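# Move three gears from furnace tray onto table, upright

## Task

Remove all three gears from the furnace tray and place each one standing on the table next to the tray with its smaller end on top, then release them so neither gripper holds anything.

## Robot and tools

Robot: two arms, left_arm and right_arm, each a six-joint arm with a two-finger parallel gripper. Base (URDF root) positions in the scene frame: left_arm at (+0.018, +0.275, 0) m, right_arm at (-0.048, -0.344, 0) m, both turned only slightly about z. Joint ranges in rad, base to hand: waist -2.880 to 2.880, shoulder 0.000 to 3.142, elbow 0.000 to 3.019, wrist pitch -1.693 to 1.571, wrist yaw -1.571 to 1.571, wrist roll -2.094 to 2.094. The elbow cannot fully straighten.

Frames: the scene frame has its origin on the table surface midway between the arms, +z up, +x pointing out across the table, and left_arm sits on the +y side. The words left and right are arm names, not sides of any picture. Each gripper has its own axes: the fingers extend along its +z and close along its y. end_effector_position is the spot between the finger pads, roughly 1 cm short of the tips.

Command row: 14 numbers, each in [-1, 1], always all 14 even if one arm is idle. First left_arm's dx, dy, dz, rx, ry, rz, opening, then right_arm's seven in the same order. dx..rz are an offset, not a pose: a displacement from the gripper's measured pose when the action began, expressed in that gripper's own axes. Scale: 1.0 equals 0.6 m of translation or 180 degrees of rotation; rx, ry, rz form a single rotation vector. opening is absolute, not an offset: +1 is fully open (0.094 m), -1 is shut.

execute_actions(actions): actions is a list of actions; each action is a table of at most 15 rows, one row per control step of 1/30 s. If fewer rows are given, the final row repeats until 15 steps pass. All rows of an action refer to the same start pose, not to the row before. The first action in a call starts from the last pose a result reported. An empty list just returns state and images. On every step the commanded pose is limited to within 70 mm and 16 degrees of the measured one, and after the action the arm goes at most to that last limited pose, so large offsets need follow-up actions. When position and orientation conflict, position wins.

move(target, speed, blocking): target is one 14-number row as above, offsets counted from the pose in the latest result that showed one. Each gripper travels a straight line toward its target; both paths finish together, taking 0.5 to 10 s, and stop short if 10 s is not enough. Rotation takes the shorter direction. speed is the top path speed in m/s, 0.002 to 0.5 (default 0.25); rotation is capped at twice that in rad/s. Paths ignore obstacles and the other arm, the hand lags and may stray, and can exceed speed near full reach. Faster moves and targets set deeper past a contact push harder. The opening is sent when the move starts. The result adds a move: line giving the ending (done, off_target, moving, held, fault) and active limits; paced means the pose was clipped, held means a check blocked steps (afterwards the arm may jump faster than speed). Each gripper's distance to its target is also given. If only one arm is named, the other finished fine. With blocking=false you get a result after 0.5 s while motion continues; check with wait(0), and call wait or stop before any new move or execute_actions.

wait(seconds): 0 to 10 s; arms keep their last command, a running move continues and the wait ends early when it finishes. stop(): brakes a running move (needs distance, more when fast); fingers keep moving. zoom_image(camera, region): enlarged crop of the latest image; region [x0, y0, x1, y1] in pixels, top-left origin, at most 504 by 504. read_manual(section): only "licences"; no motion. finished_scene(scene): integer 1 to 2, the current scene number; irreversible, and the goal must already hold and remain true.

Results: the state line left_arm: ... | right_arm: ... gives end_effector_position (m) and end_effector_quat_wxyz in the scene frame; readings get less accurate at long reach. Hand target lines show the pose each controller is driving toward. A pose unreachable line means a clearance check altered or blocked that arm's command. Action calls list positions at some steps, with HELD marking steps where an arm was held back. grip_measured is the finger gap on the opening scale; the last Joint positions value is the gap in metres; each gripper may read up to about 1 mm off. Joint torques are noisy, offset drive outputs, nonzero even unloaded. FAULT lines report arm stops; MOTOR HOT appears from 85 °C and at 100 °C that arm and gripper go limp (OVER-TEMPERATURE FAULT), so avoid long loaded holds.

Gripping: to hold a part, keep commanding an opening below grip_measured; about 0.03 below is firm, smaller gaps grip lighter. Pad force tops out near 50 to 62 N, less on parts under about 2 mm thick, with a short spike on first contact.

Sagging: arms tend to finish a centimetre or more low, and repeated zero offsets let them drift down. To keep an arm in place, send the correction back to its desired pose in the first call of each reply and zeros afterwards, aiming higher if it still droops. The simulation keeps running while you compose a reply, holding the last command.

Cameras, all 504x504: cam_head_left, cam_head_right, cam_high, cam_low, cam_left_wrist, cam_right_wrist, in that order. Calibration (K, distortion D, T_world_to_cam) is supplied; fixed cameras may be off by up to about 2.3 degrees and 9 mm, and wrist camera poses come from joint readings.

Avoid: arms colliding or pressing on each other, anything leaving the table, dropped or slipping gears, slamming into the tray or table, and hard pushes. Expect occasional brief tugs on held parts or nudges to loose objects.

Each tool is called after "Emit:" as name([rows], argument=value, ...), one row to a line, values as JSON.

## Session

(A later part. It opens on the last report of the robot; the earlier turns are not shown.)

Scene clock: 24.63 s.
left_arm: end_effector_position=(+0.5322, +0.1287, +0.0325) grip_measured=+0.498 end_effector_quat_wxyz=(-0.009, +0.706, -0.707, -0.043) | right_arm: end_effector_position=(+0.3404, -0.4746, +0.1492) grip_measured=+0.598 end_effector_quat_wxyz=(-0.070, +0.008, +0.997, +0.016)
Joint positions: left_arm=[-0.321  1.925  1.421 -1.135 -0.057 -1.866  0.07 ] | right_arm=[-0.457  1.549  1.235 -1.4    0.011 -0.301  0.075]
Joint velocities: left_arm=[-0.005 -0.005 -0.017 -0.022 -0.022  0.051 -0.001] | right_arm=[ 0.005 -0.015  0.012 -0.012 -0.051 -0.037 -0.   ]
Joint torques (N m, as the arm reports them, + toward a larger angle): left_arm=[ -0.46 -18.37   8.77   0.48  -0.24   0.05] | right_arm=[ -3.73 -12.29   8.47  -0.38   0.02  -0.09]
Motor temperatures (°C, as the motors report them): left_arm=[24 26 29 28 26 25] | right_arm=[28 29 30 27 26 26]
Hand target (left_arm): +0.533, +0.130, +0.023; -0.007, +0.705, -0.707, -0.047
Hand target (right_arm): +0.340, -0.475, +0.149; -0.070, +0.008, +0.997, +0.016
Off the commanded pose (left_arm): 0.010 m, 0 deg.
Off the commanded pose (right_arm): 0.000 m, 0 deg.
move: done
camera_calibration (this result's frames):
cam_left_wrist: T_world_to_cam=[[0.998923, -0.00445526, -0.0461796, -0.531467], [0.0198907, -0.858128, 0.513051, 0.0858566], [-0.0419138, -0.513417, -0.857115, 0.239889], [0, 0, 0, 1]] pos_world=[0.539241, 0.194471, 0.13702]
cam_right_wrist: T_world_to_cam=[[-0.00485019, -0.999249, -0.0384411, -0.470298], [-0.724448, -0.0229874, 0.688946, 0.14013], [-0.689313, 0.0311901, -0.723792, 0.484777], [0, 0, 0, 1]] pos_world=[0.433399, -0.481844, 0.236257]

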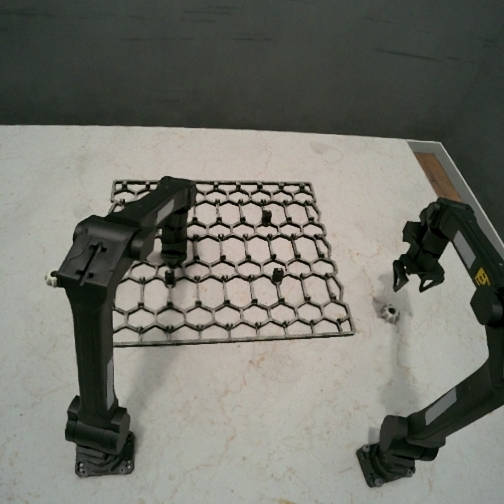

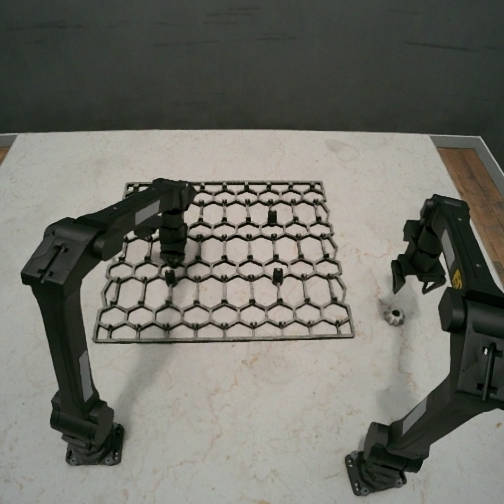

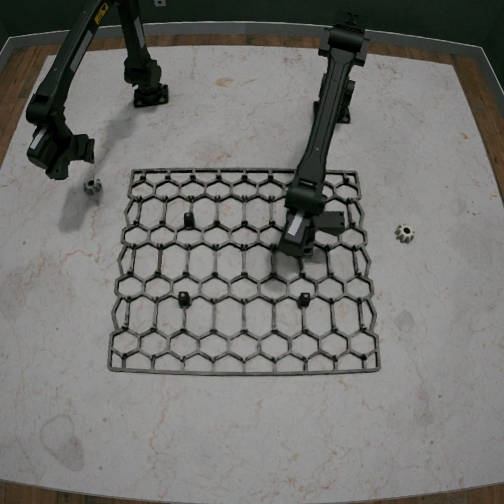

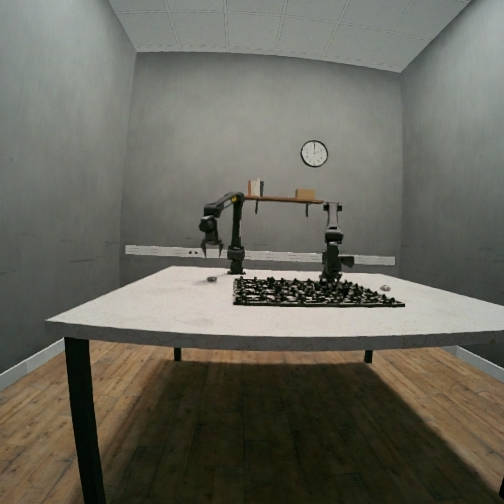

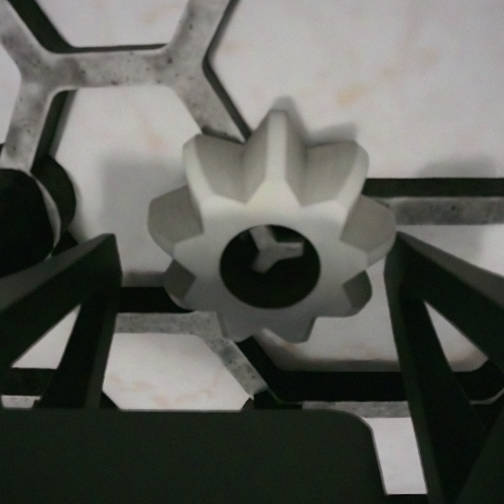

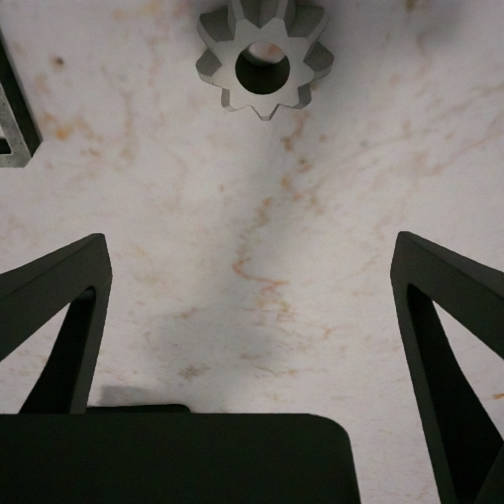

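Needs ~8 mm more forward, and a little +X.

Emit:
move(target=[0.028,-0.008,0,0,0,0,0.5, 0,0,0,0,0,0,0.6], speed=0.05)

Scene clock: 25.53 s.
left_arm: end_effector_position=(+0.5294, +0.1193, +0.0325) grip_measured=+0.498 end_effector_quat_wxyz=(-0.010, +0.705, -0.708, -0.043) | right_arm: end_effector_position=(+0.3404, -0.4746, +0.1492) grip_measured=+0.598 end_effector_quat_wxyz=(-0.070, +0.008, +0.997, +0.016)
Joint positions: left_arm=[-0.339  1.925  1.421 -1.135 -0.057 -1.883  0.07 ] | right_arm=[-0.457  1.549  1.235 -1.4    0.011 -0.301  0.075]
Joint velocities: left_arm=[ 0.005 -0.005 -0.017  0.022 -0.066  0.051 -0.001] | right_arm=[-0.015 -0.005  0.012  0.012  0.022  0.007  0.001]
Joint torques (N m, as the arm reports them, + toward a larger angle): left_arm=[ -0.97 -17.79  11.63  -0.57  -0.19  -0.05] | right_arm=[ -3.57 -11.45   8.48  -0.12   0.04  -0.1 ]
Motor temperatures (°C, as the motors report them): left_arm=[24 26 29 28 26 25] | right_arm=[28 29 30 27 26 26]
Hand target (left_arm): +0.536, +0.112, +0.031; -0.009, +0.705, -0.707, -0.043
Hand target (right_arm): +0.340, -0.475, +0.149; -0.070, +0.008, +0.997, +0.016
Off the commanded pose (left_arm): 0.011 m, 0 deg.
Off the commanded pose (right_arm): 0.000 m, 0 deg.
move: off_target (left_arm)
camera_calibration (this result's frames):
cam_left_wrist: T_world_to_cam=[[0.998979, -0.00524864, -0.0448695, -0.528716], [0.0185019, -0.858571, 0.512361, 0.0786626], [-0.0412128, -0.512668, -0.857597, 0.234506], [0, 0, 0, 1]] pos_world=[0.536386, 0.184986, 0.137085]
cam_right_wrist: T_world_to_cam=[[-0.00485019, -0.999249, -0.0384411, -0.470298], [-0.724448, -0.0229874, 0.688946, 0.14013], [-0.689313, 0.0311901, -0.723792, 0.484777], [0, 0, 0, 1]] pos_world=[0.433399, -0.481844, 0.236257]

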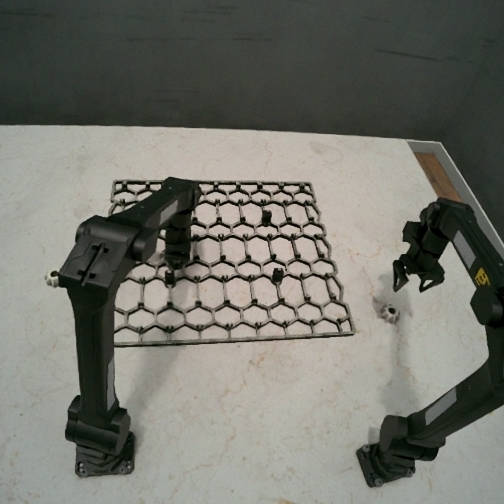

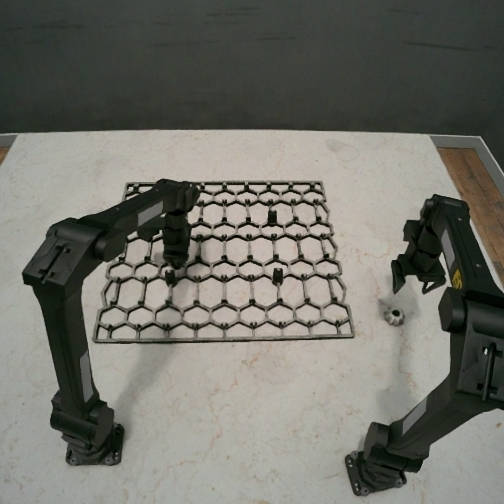

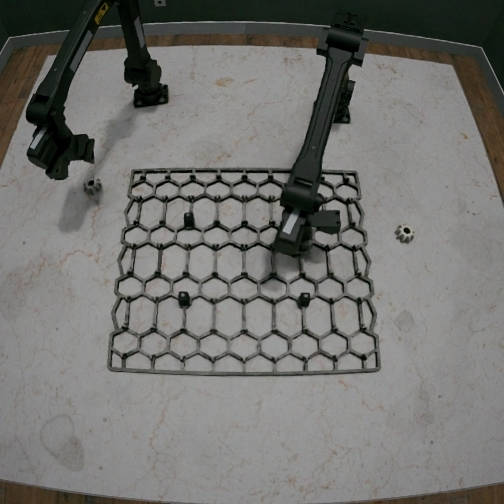

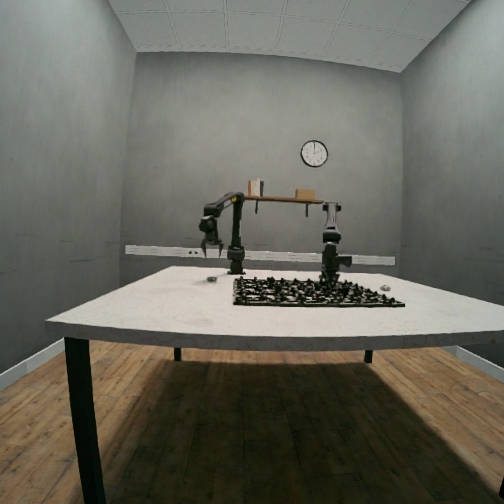

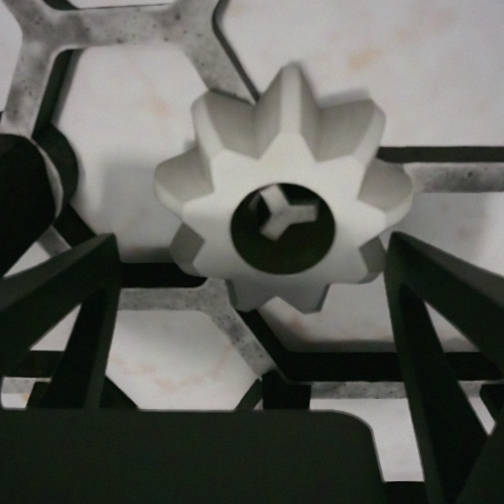

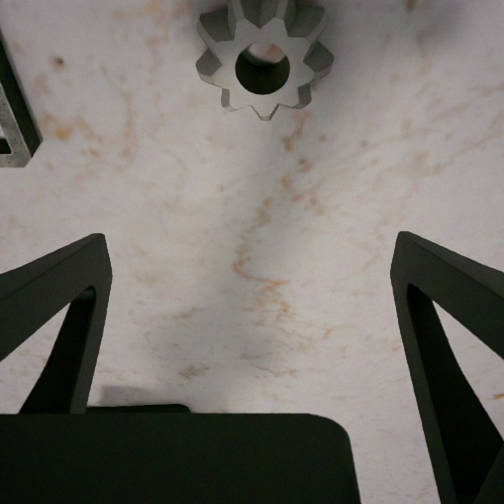

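Emit:
move(target=[-0.04,-0.022,0,0,0,0,0.5, 0,0,0,0,0,0,0.6], speed=0.05)

Scene clock: 26.53 s.
left_arm: end_effector_position=(+0.5356, +0.1411, +0.0325) grip_measured=+0.498 end_effector_quat_wxyz=(-0.008, +0.706, -0.706, -0.044) | right_arm: end_effector_position=(+0.3404, -0.4746, +0.1492) grip_measured=+0.598 end_effector_quat_wxyz=(-0.070, +0.008, +0.997, +0.016)
Joint positions: left_arm=[-0.297  1.925  1.421 -1.135 -0.057 -1.844  0.07 ] | right_arm=[-0.457  1.549  1.235 -1.4    0.011 -0.301  0.075]
Joint velocities: left_arm=[ 0.005  0.005 -0.002 -0.007  0.007  0.037  0.   ] | right_arm=[ 0.005 -0.015 -0.012  0.012 -0.007 -0.007 -0.   ]
Joint torques (N m, as the arm reports them, + toward a larger angle): left_arm=[  0.2  -18.89  10.93  -0.5   -0.31   0.12] | right_arm=[ -3.99 -12.39   8.33  -0.53   0.01  -0.07]
Motor temperatures (°C, as the motors report them): left_arm=[24 27 29 28 26 25] | right_arm=[28 29 30 27 26 26]
Hand target (left_arm): +0.543, +0.143, +0.034; -0.010, +0.705, -0.707, -0.043
Hand target (right_arm): +0.340, -0.475, +0.149; -0.070, +0.008, +0.997, +0.016
Off the commanded pose (left_arm): 0.008 m, 0 deg.
Off the commanded pose (right_arm): 0.000 m, 0 deg.
move: done
camera_calibration (this result's frames):
cam_left_wrist: T_world_to_cam=[[0.998858, -0.00175293, -0.0477543, -0.53508], [0.0230649, -0.85753, 0.513917, 0.0946192], [-0.0418516, -0.514431, -0.85651, 0.246488], [0, 0, 0, 1]] pos_world=[0.542602, 0.207002, 0.13694]
cam_right_wrist: T_world_to_cam=[[-0.00485019, -0.999249, -0.0384411, -0.470298], [-0.724448, -0.0229874, 0.688946, 0.14013], [-0.689313, 0.0311901, -0.723792, 0.484777], [0, 0, 0, 1]] pos_world=[0.433399, -0.481844, 0.236257]

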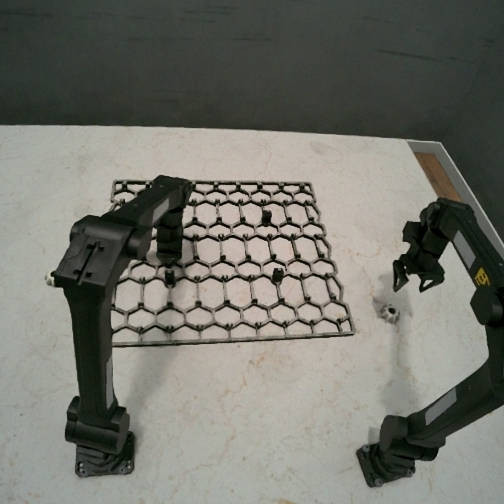

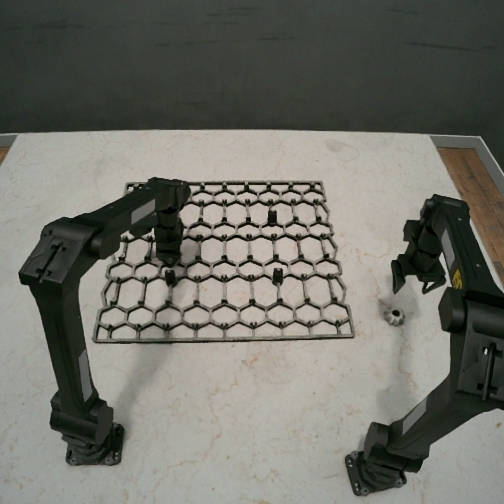

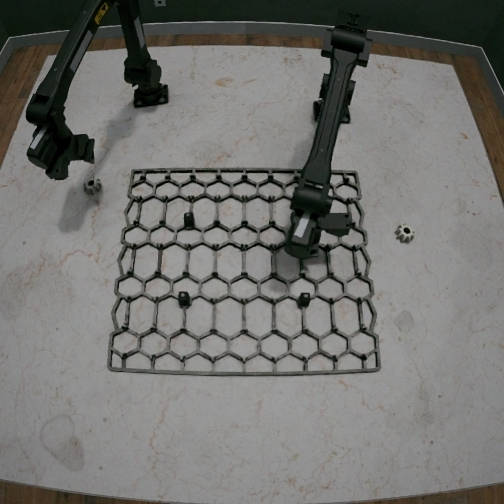

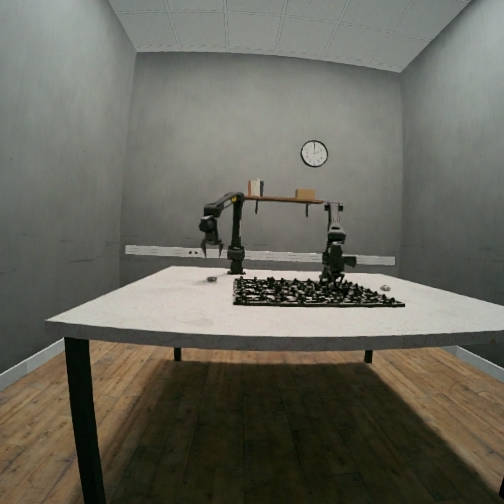

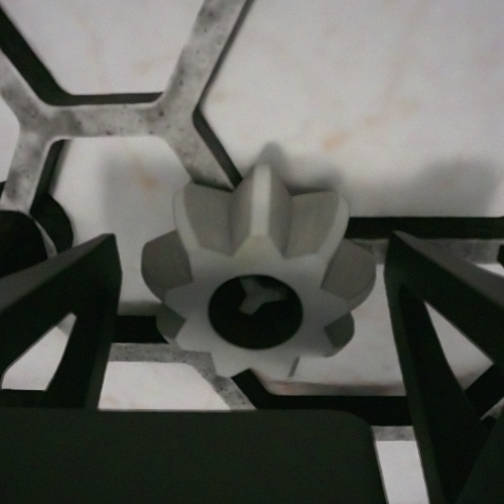

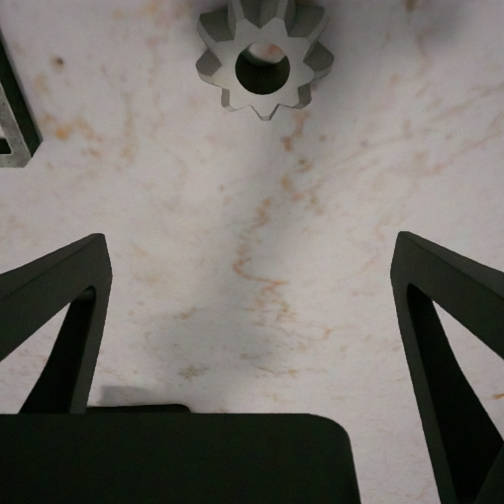

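Emit:
move(target=[0,0,0,0,0,0,-0.3, 0,0,0,0,0,0,0.6])

Emit:
move(target=[0,0,-0.2,0,0,0,-0.3, 0,0,0,0,0,0,0.6], speed=0.15)

Scene clock: 27.33 s.
left_arm: end_effector_position=(+0.5358, +0.1411, +0.0325) grip_measured=+0.218 end_effector_quat_wxyz=(-0.009, +0.706, -0.707, -0.043) | right_arm: end_effector_position=(+0.3404, -0.4746, +0.1492) grip_measured=+0.598 end_effector_quat_wxyz=(-0.070, +0.008, +0.997, +0.016)
Joint positions: left_arm=[-0.297  1.925  1.421 -1.134 -0.058 -1.844  0.057] | right_arm=[-0.457  1.549  1.235 -1.4    0.011 -0.301  0.075]
Joint velocities: left_arm=[ 0.005 -0.005 -0.007 -0.032  0.051 -0.095  0.   ] | right_arm=[-0.005 -0.005 -0.012 -0.007  0.022  0.022  0.001]
Joint torques (N m, as the arm reports them, + toward a larger angle): left_arm=[ -0.5  -19.48   8.85  -0.23  -0.2    0.04] | right_arm=[ -2.31 -12.09   8.37  -0.3    0.04  -0.17]
Motor temperatures (°C, as the motors report them): left_arm=[24 27 29 28 26 25] | right_arm=[28 29 30 27 26 26]
Hand target (left_arm): +0.536, +0.141, +0.033; -0.008, +0.707, -0.706, -0.044
Hand target (right_arm): +0.340, -0.475, +0.149; -0.070, +0.008, +0.997, +0.016
Off the commanded pose (left_arm): 0.000 m, 0 deg.
Off the commanded pose (right_arm): 0.000 m, 0 deg.
move: done
camera_calibration (this result's frames):
cam_left_wrist: T_world_to_cam=[[0.998893, -0.00253188, -0.0469744, -0.535213], [0.0219897, -0.857612, 0.513828, 0.0952207], [-0.0415868, -0.514292, -0.856606, 0.246336], [0, 0, 0, 1]] pos_world=[0.542771, 0.206996, 0.136945]
cam_right_wrist: T_world_to_cam=[[-0.00485019, -0.999249, -0.0384411, -0.470298], [-0.724448, -0.0229874, 0.688946, 0.14013], [-0.689313, 0.0311901, -0.723792, 0.484777], [0, 0, 0, 1]] pos_world=[0.433399, -0.481844, 0.236257]

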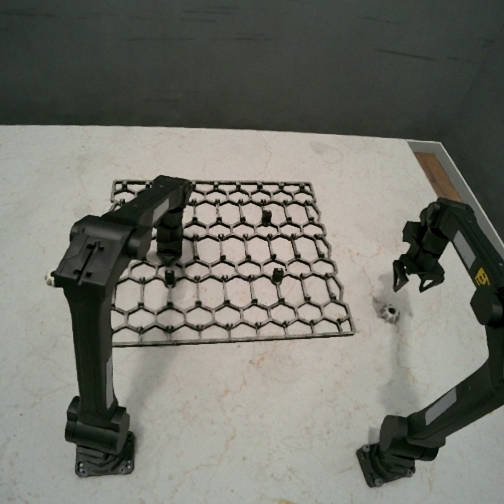

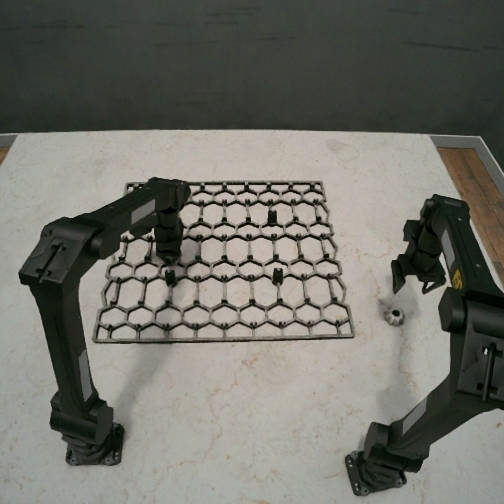

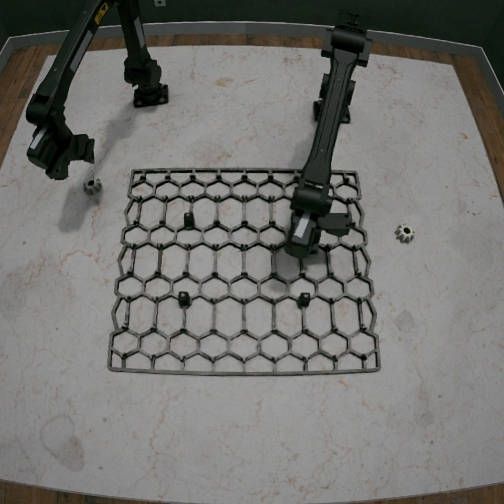

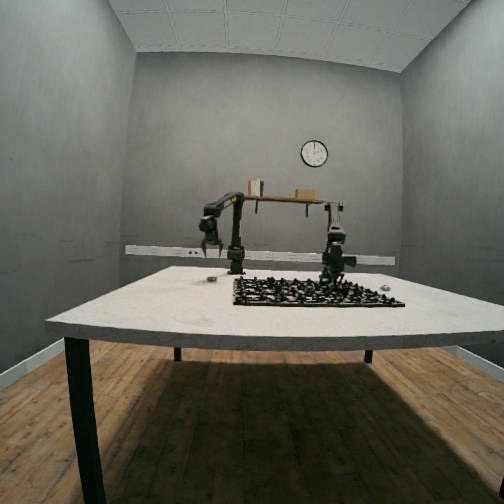

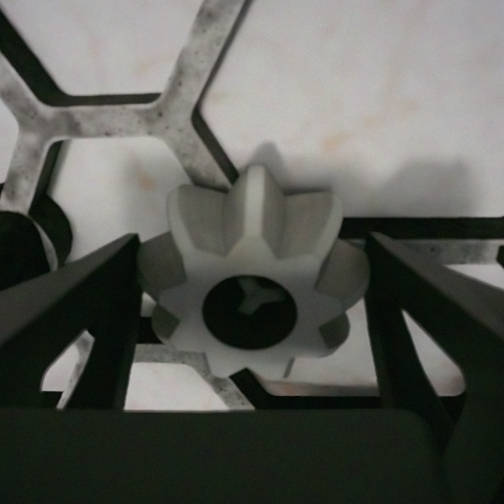

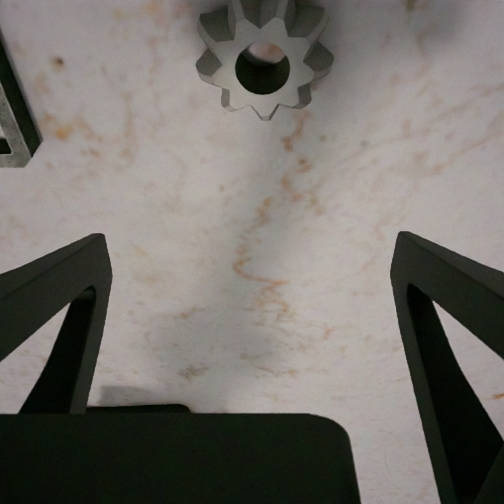

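Scene clock: 28.57 s.
left_arm: end_effector_position=(+0.5290, +0.1417, +0.1231) grip_measured=+0.218 end_effector_quat_wxyz=(+0.006, +0.706, -0.705, -0.069) | right_arm: end_effector_position=(+0.3404, -0.4746, +0.1492) grip_measured=+0.598 end_effector_quat_wxyz=(-0.070, +0.008, +0.997, +0.016)
Joint positions: left_arm=[-0.299  1.854  1.566 -1.409 -0.058 -1.849  0.057] | right_arm=[-0.457  1.549  1.235 -1.4    0.011 -0.301  0.075]
Joint velocities: left_arm=[-0.015 -0.015 -0.022 -0.007  0.022  0.051 -0.   ] | right_arm=[-0.015 -0.005 -0.002 -0.012 -0.066 -0.037 -0.001]
Joint torques (N m, as the arm reports them, + toward a larger angle): left_arm=[ -1.95 -21.91  13.8   -0.76  -0.18   0.  ] | right_arm=[ -2.9  -12.08   8.18  -0.26   0.05  -0.1 ]
Motor temperatures (°C, as the motors report them): left_arm=[24 27 29 28 26 25] | right_arm=[28 29 30 27 26 26]
Hand target (left_arm): +0.539, +0.132, +0.152; -0.009, +0.706, -0.707, -0.043
Hand target (right_arm): +0.340, -0.475, +0.149; -0.070, +0.008, +0.997, +0.016
Off the commanded pose (left_arm): 0.033 m, 3 deg.
Off the commanded pose (right_arm): 0.000 m, 0 deg.
move: off_target (left_arm)
camera_calibration (this result's frames):
cam_left_wrist: T_world_to_cam=[[0.994687, 0.00207563, -0.102926, -0.515767], [0.0533066, -0.865708, 0.497702, 0.0359353], [-0.0880709, -0.500544, -0.861219, 0.347157], [0, 0, 0, 1]] pos_world=[0.541686, 0.205948, 0.228007]
cam_right_wrist: T_world_to_cam=[[-0.00485019, -0.999249, -0.0384411, -0.470298], [-0.724448, -0.0229874, 0.688946, 0.14013], [-0.689313, 0.0311901, -0.723792, 0.484777], [0, 0, 0, 1]] pos_world=[0.433399, -0.481844, 0.236257]

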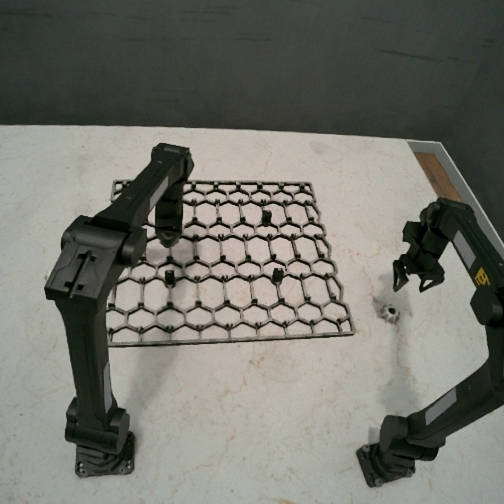

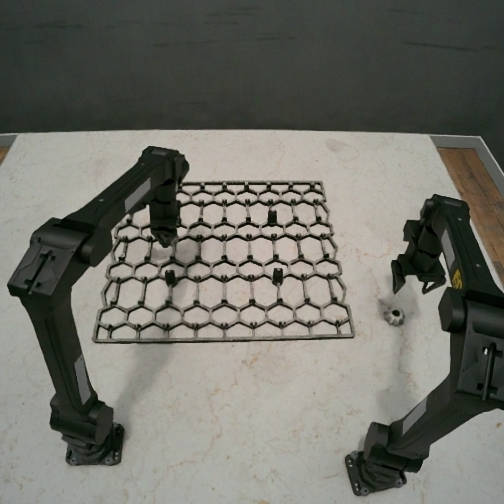

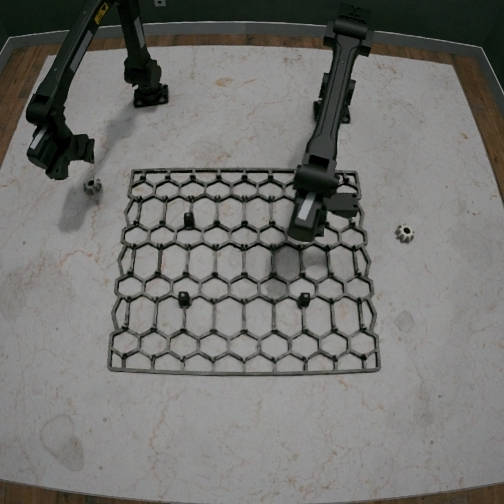

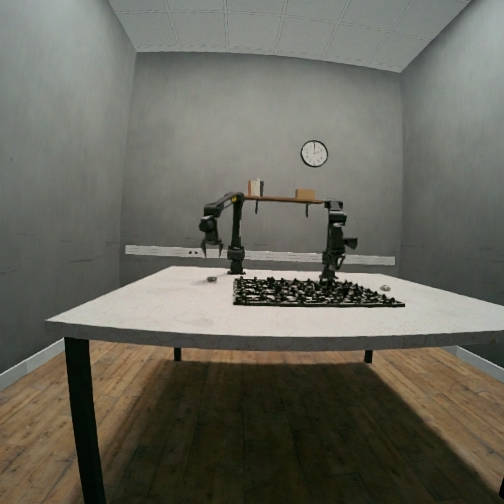

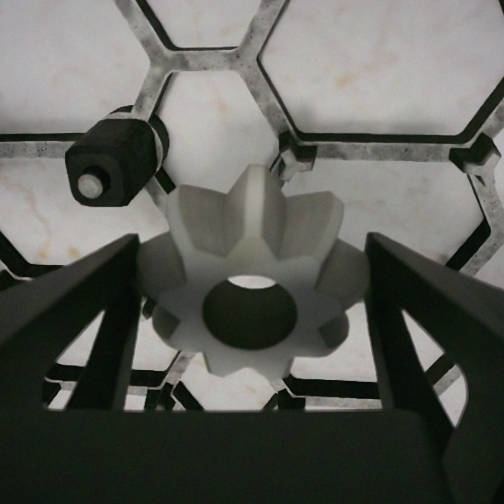

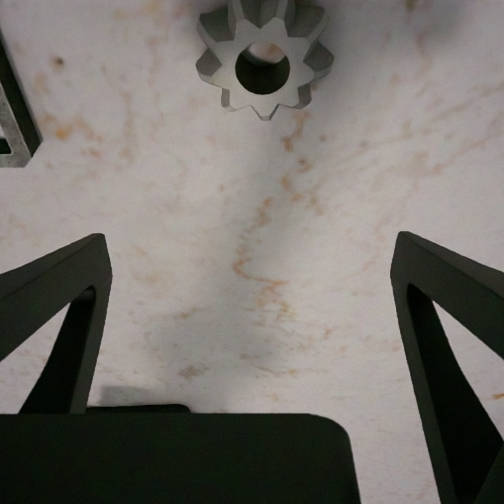

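Emit:
move(target=[-0.53,-0.15,0,0.03,0.03,0,-0.3, 0,0,0,0,0,0,0.6], speed=0.25)

Scene clock: 30.63 s.
left_arm: end_effector_position=(+0.6084, +0.4586, +0.1301) grip_measured=+0.218 end_effector_quat_wxyz=(+0.021, +0.714, -0.700, -0.007) | right_arm: end_effector_position=(+0.3404, -0.4746, +0.1492) grip_measured=+0.598 end_effector_quat_wxyz=(-0.070, +0.008, +0.997, +0.016)
Joint positions: left_arm=[ 0.278  2.035  1.87  -1.449  0.008 -1.287  0.057] | right_arm=[-0.457  1.549  1.235 -1.4    0.011 -0.301  0.075]
Joint velocities: left_arm=[-0.005 -0.005 -0.017 -0.002 -0.037  0.037  0.001] | right_arm=[-0.005 -0.015 -0.002 -0.007 -0.022  0.022 -0.001]
Joint torques (N m, as the arm reports them, + toward a larger angle): left_arm=[ -1.71 -21.72  15.5   -0.54   0.     0.1 ] | right_arm=[ -3.77 -11.75   8.46  -0.33   0.03  -0.02]
Motor temperatures (°C, as the motors report them): left_arm=[24 27 29 28 26 25] | right_arm=[28 29 30 27 26 26]
Hand target (left_arm): +0.624, +0.457, +0.143; +0.008, +0.707, -0.707, +0.003
Hand target (right_arm): +0.340, -0.475, +0.149; -0.070, +0.008, +0.997, +0.016
Off the commanded pose (left_arm): 0.016 m, 2 deg.
Off the commanded pose (right_arm): 0.000 m, 0 deg.
move: off_target (left_arm)
camera_calibration (this result's frames):
cam_left_wrist: T_world_to_cam=[[0.999192, 0.016666, -0.036572, -0.612741], [0.0350967, -0.805215, 0.591944, 0.27359], [-0.019583, -0.592749, -0.805149, 0.512156], [0, 0, 0, 1]] pos_world=[0.612673, 0.53409, 0.228003]
cam_right_wrist: T_world_to_cam=[[-0.00485019, -0.999249, -0.0384411, -0.470298], [-0.724448, -0.0229874, 0.688946, 0.14013], [-0.689313, 0.0311901, -0.723792, 0.484777], [0, 0, 0, 1]] pos_world=[0.433399, -0.481844, 0.236257]

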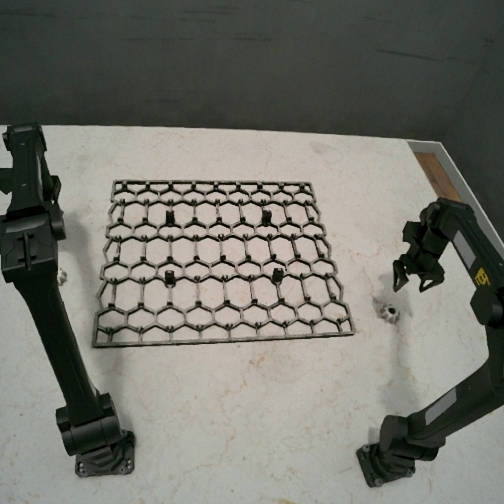

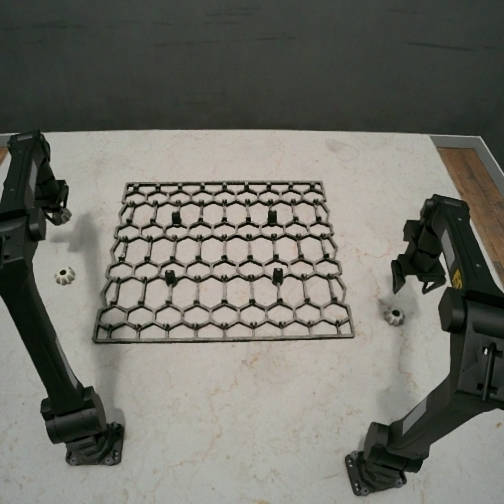

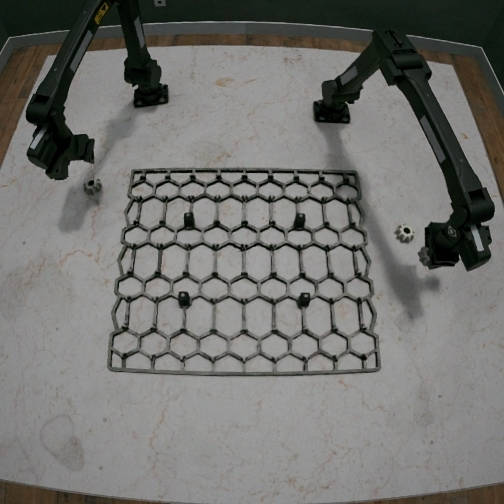

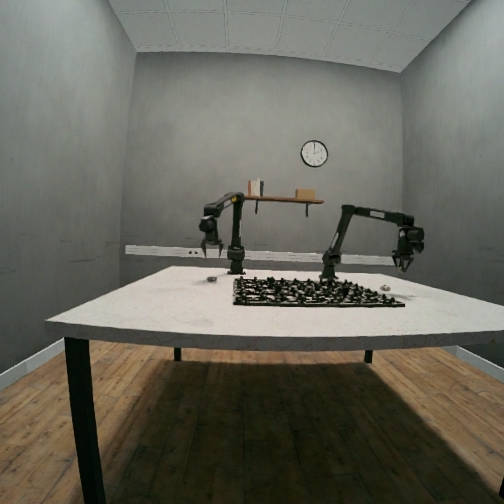

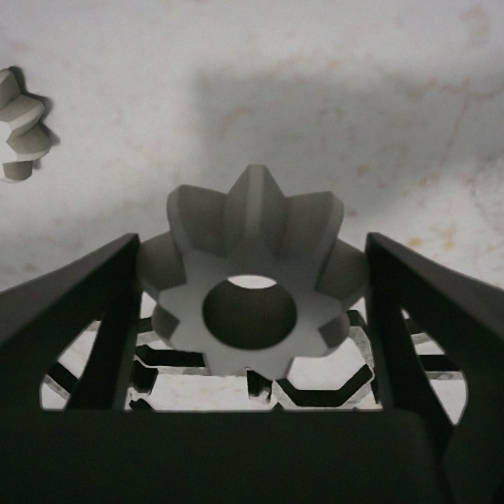

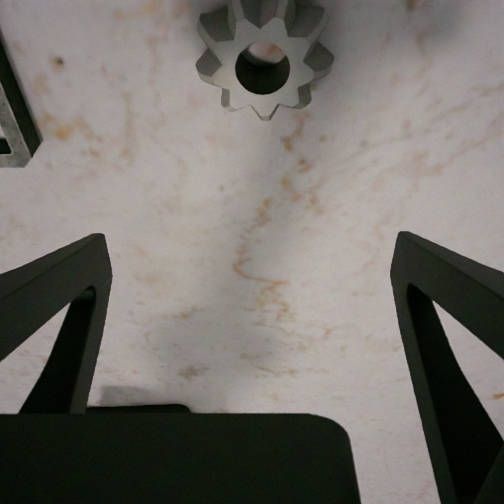

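Emit:
move(target=[0,-0.02,0.185,0,0,0,-0.3, 0,0,0,0,0,0,0.6], speed=0.12)

Scene clock: 32.07 s.
left_arm: end_effector_position=(+0.6099, +0.4591, +0.0195) grip_measured=+0.218 end_effector_quat_wxyz=(+0.027, +0.714, -0.700, -0.010) | right_arm: end_effector_position=(+0.3404, -0.4746, +0.1492) grip_measured=+0.598 end_effector_quat_wxyz=(-0.070, +0.008, +0.997, +0.016)
Joint positions: left_arm=[ 0.278  2.136  1.736 -1.227  0.008 -1.286  0.057] | right_arm=[-0.457  1.549  1.235 -1.4    0.011 -0.301  0.075]
Joint velocities: left_arm=[-0.005 -0.015 -0.002 -0.007  0.037 -0.051 -0.001] | right_arm=[ 0.005 -0.005 -0.017 -0.002  0.007  0.037 -0.001]
Joint torques (N m, as the arm reports them, + toward a larger angle): left_arm=[ -1.04 -23.05  10.52   0.3   -0.2   -0.03] | right_arm=[ -2.87 -12.78   8.3   -0.28   0.06  -0.13]
Motor temperatures (°C, as the motors report them): left_arm=[24 27 29 28 26 25] | right_arm=[28 29 30 27 26 26]
Hand target (left_arm): +0.617, +0.457, +0.018; +0.021, +0.714, -0.700, -0.007
Hand target (right_arm): +0.340, -0.475, +0.149; -0.070, +0.008, +0.997, +0.016
Off the commanded pose (left_arm): 0.007 m, 1 deg.
Off the commanded pose (right_arm): 0.000 m, 0 deg.
move: done
camera_calibration (this result's frames):
cam_left_wrist: T_world_to_cam=[[0.998646, 0.0153448, -0.0497026, -0.617078], [0.0419378, -0.80279, 0.594785, 0.33407], [-0.0307739, -0.596064, -0.802347, 0.431661], [0, 0, 0, 1]] pos_world=[0.615516, 0.534955, 0.116971]
cam_right_wrist: T_world_to_cam=[[-0.00485019, -0.999249, -0.0384411, -0.470298], [-0.724448, -0.0229874, 0.688946, 0.14013], [-0.689313, 0.0311901, -0.723792, 0.484777], [0, 0, 0, 1]] pos_world=[0.433399, -0.481844, 0.236257]

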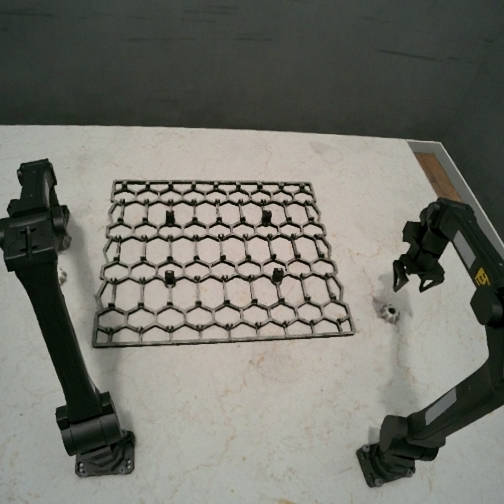

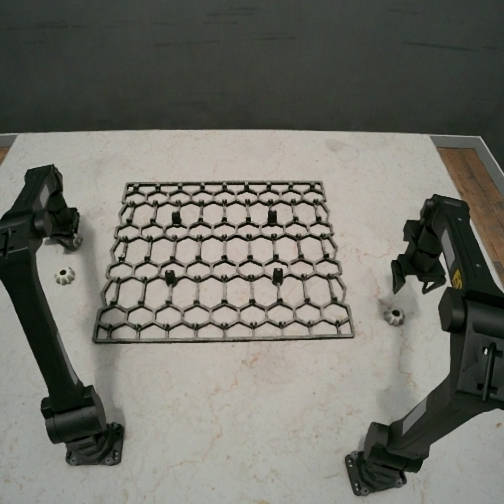

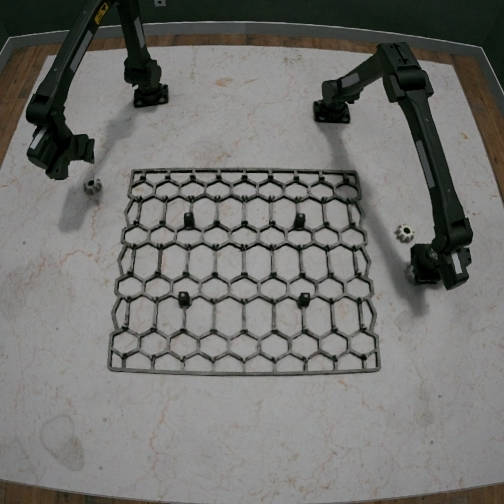

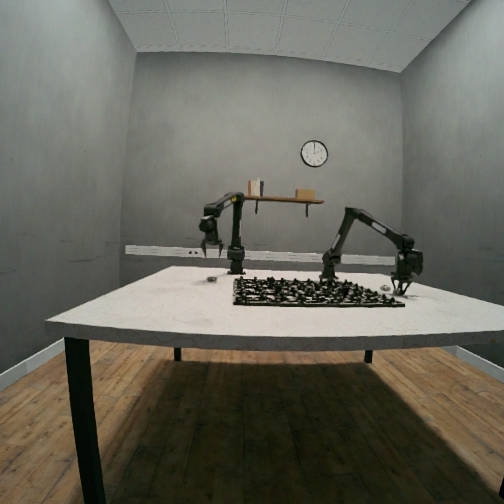

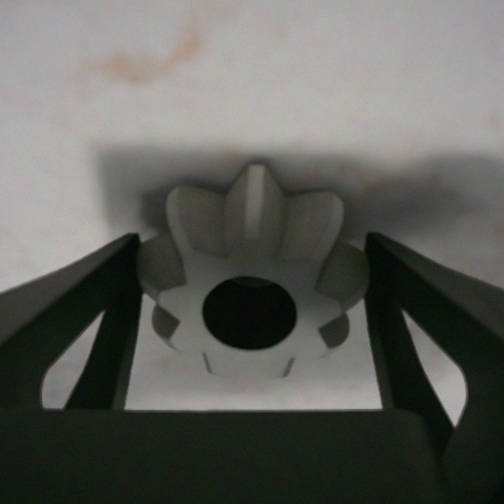

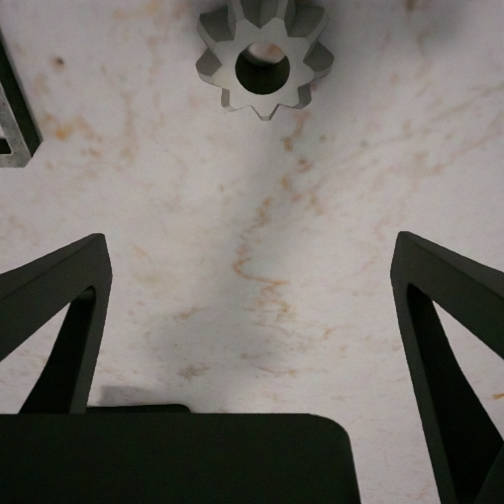

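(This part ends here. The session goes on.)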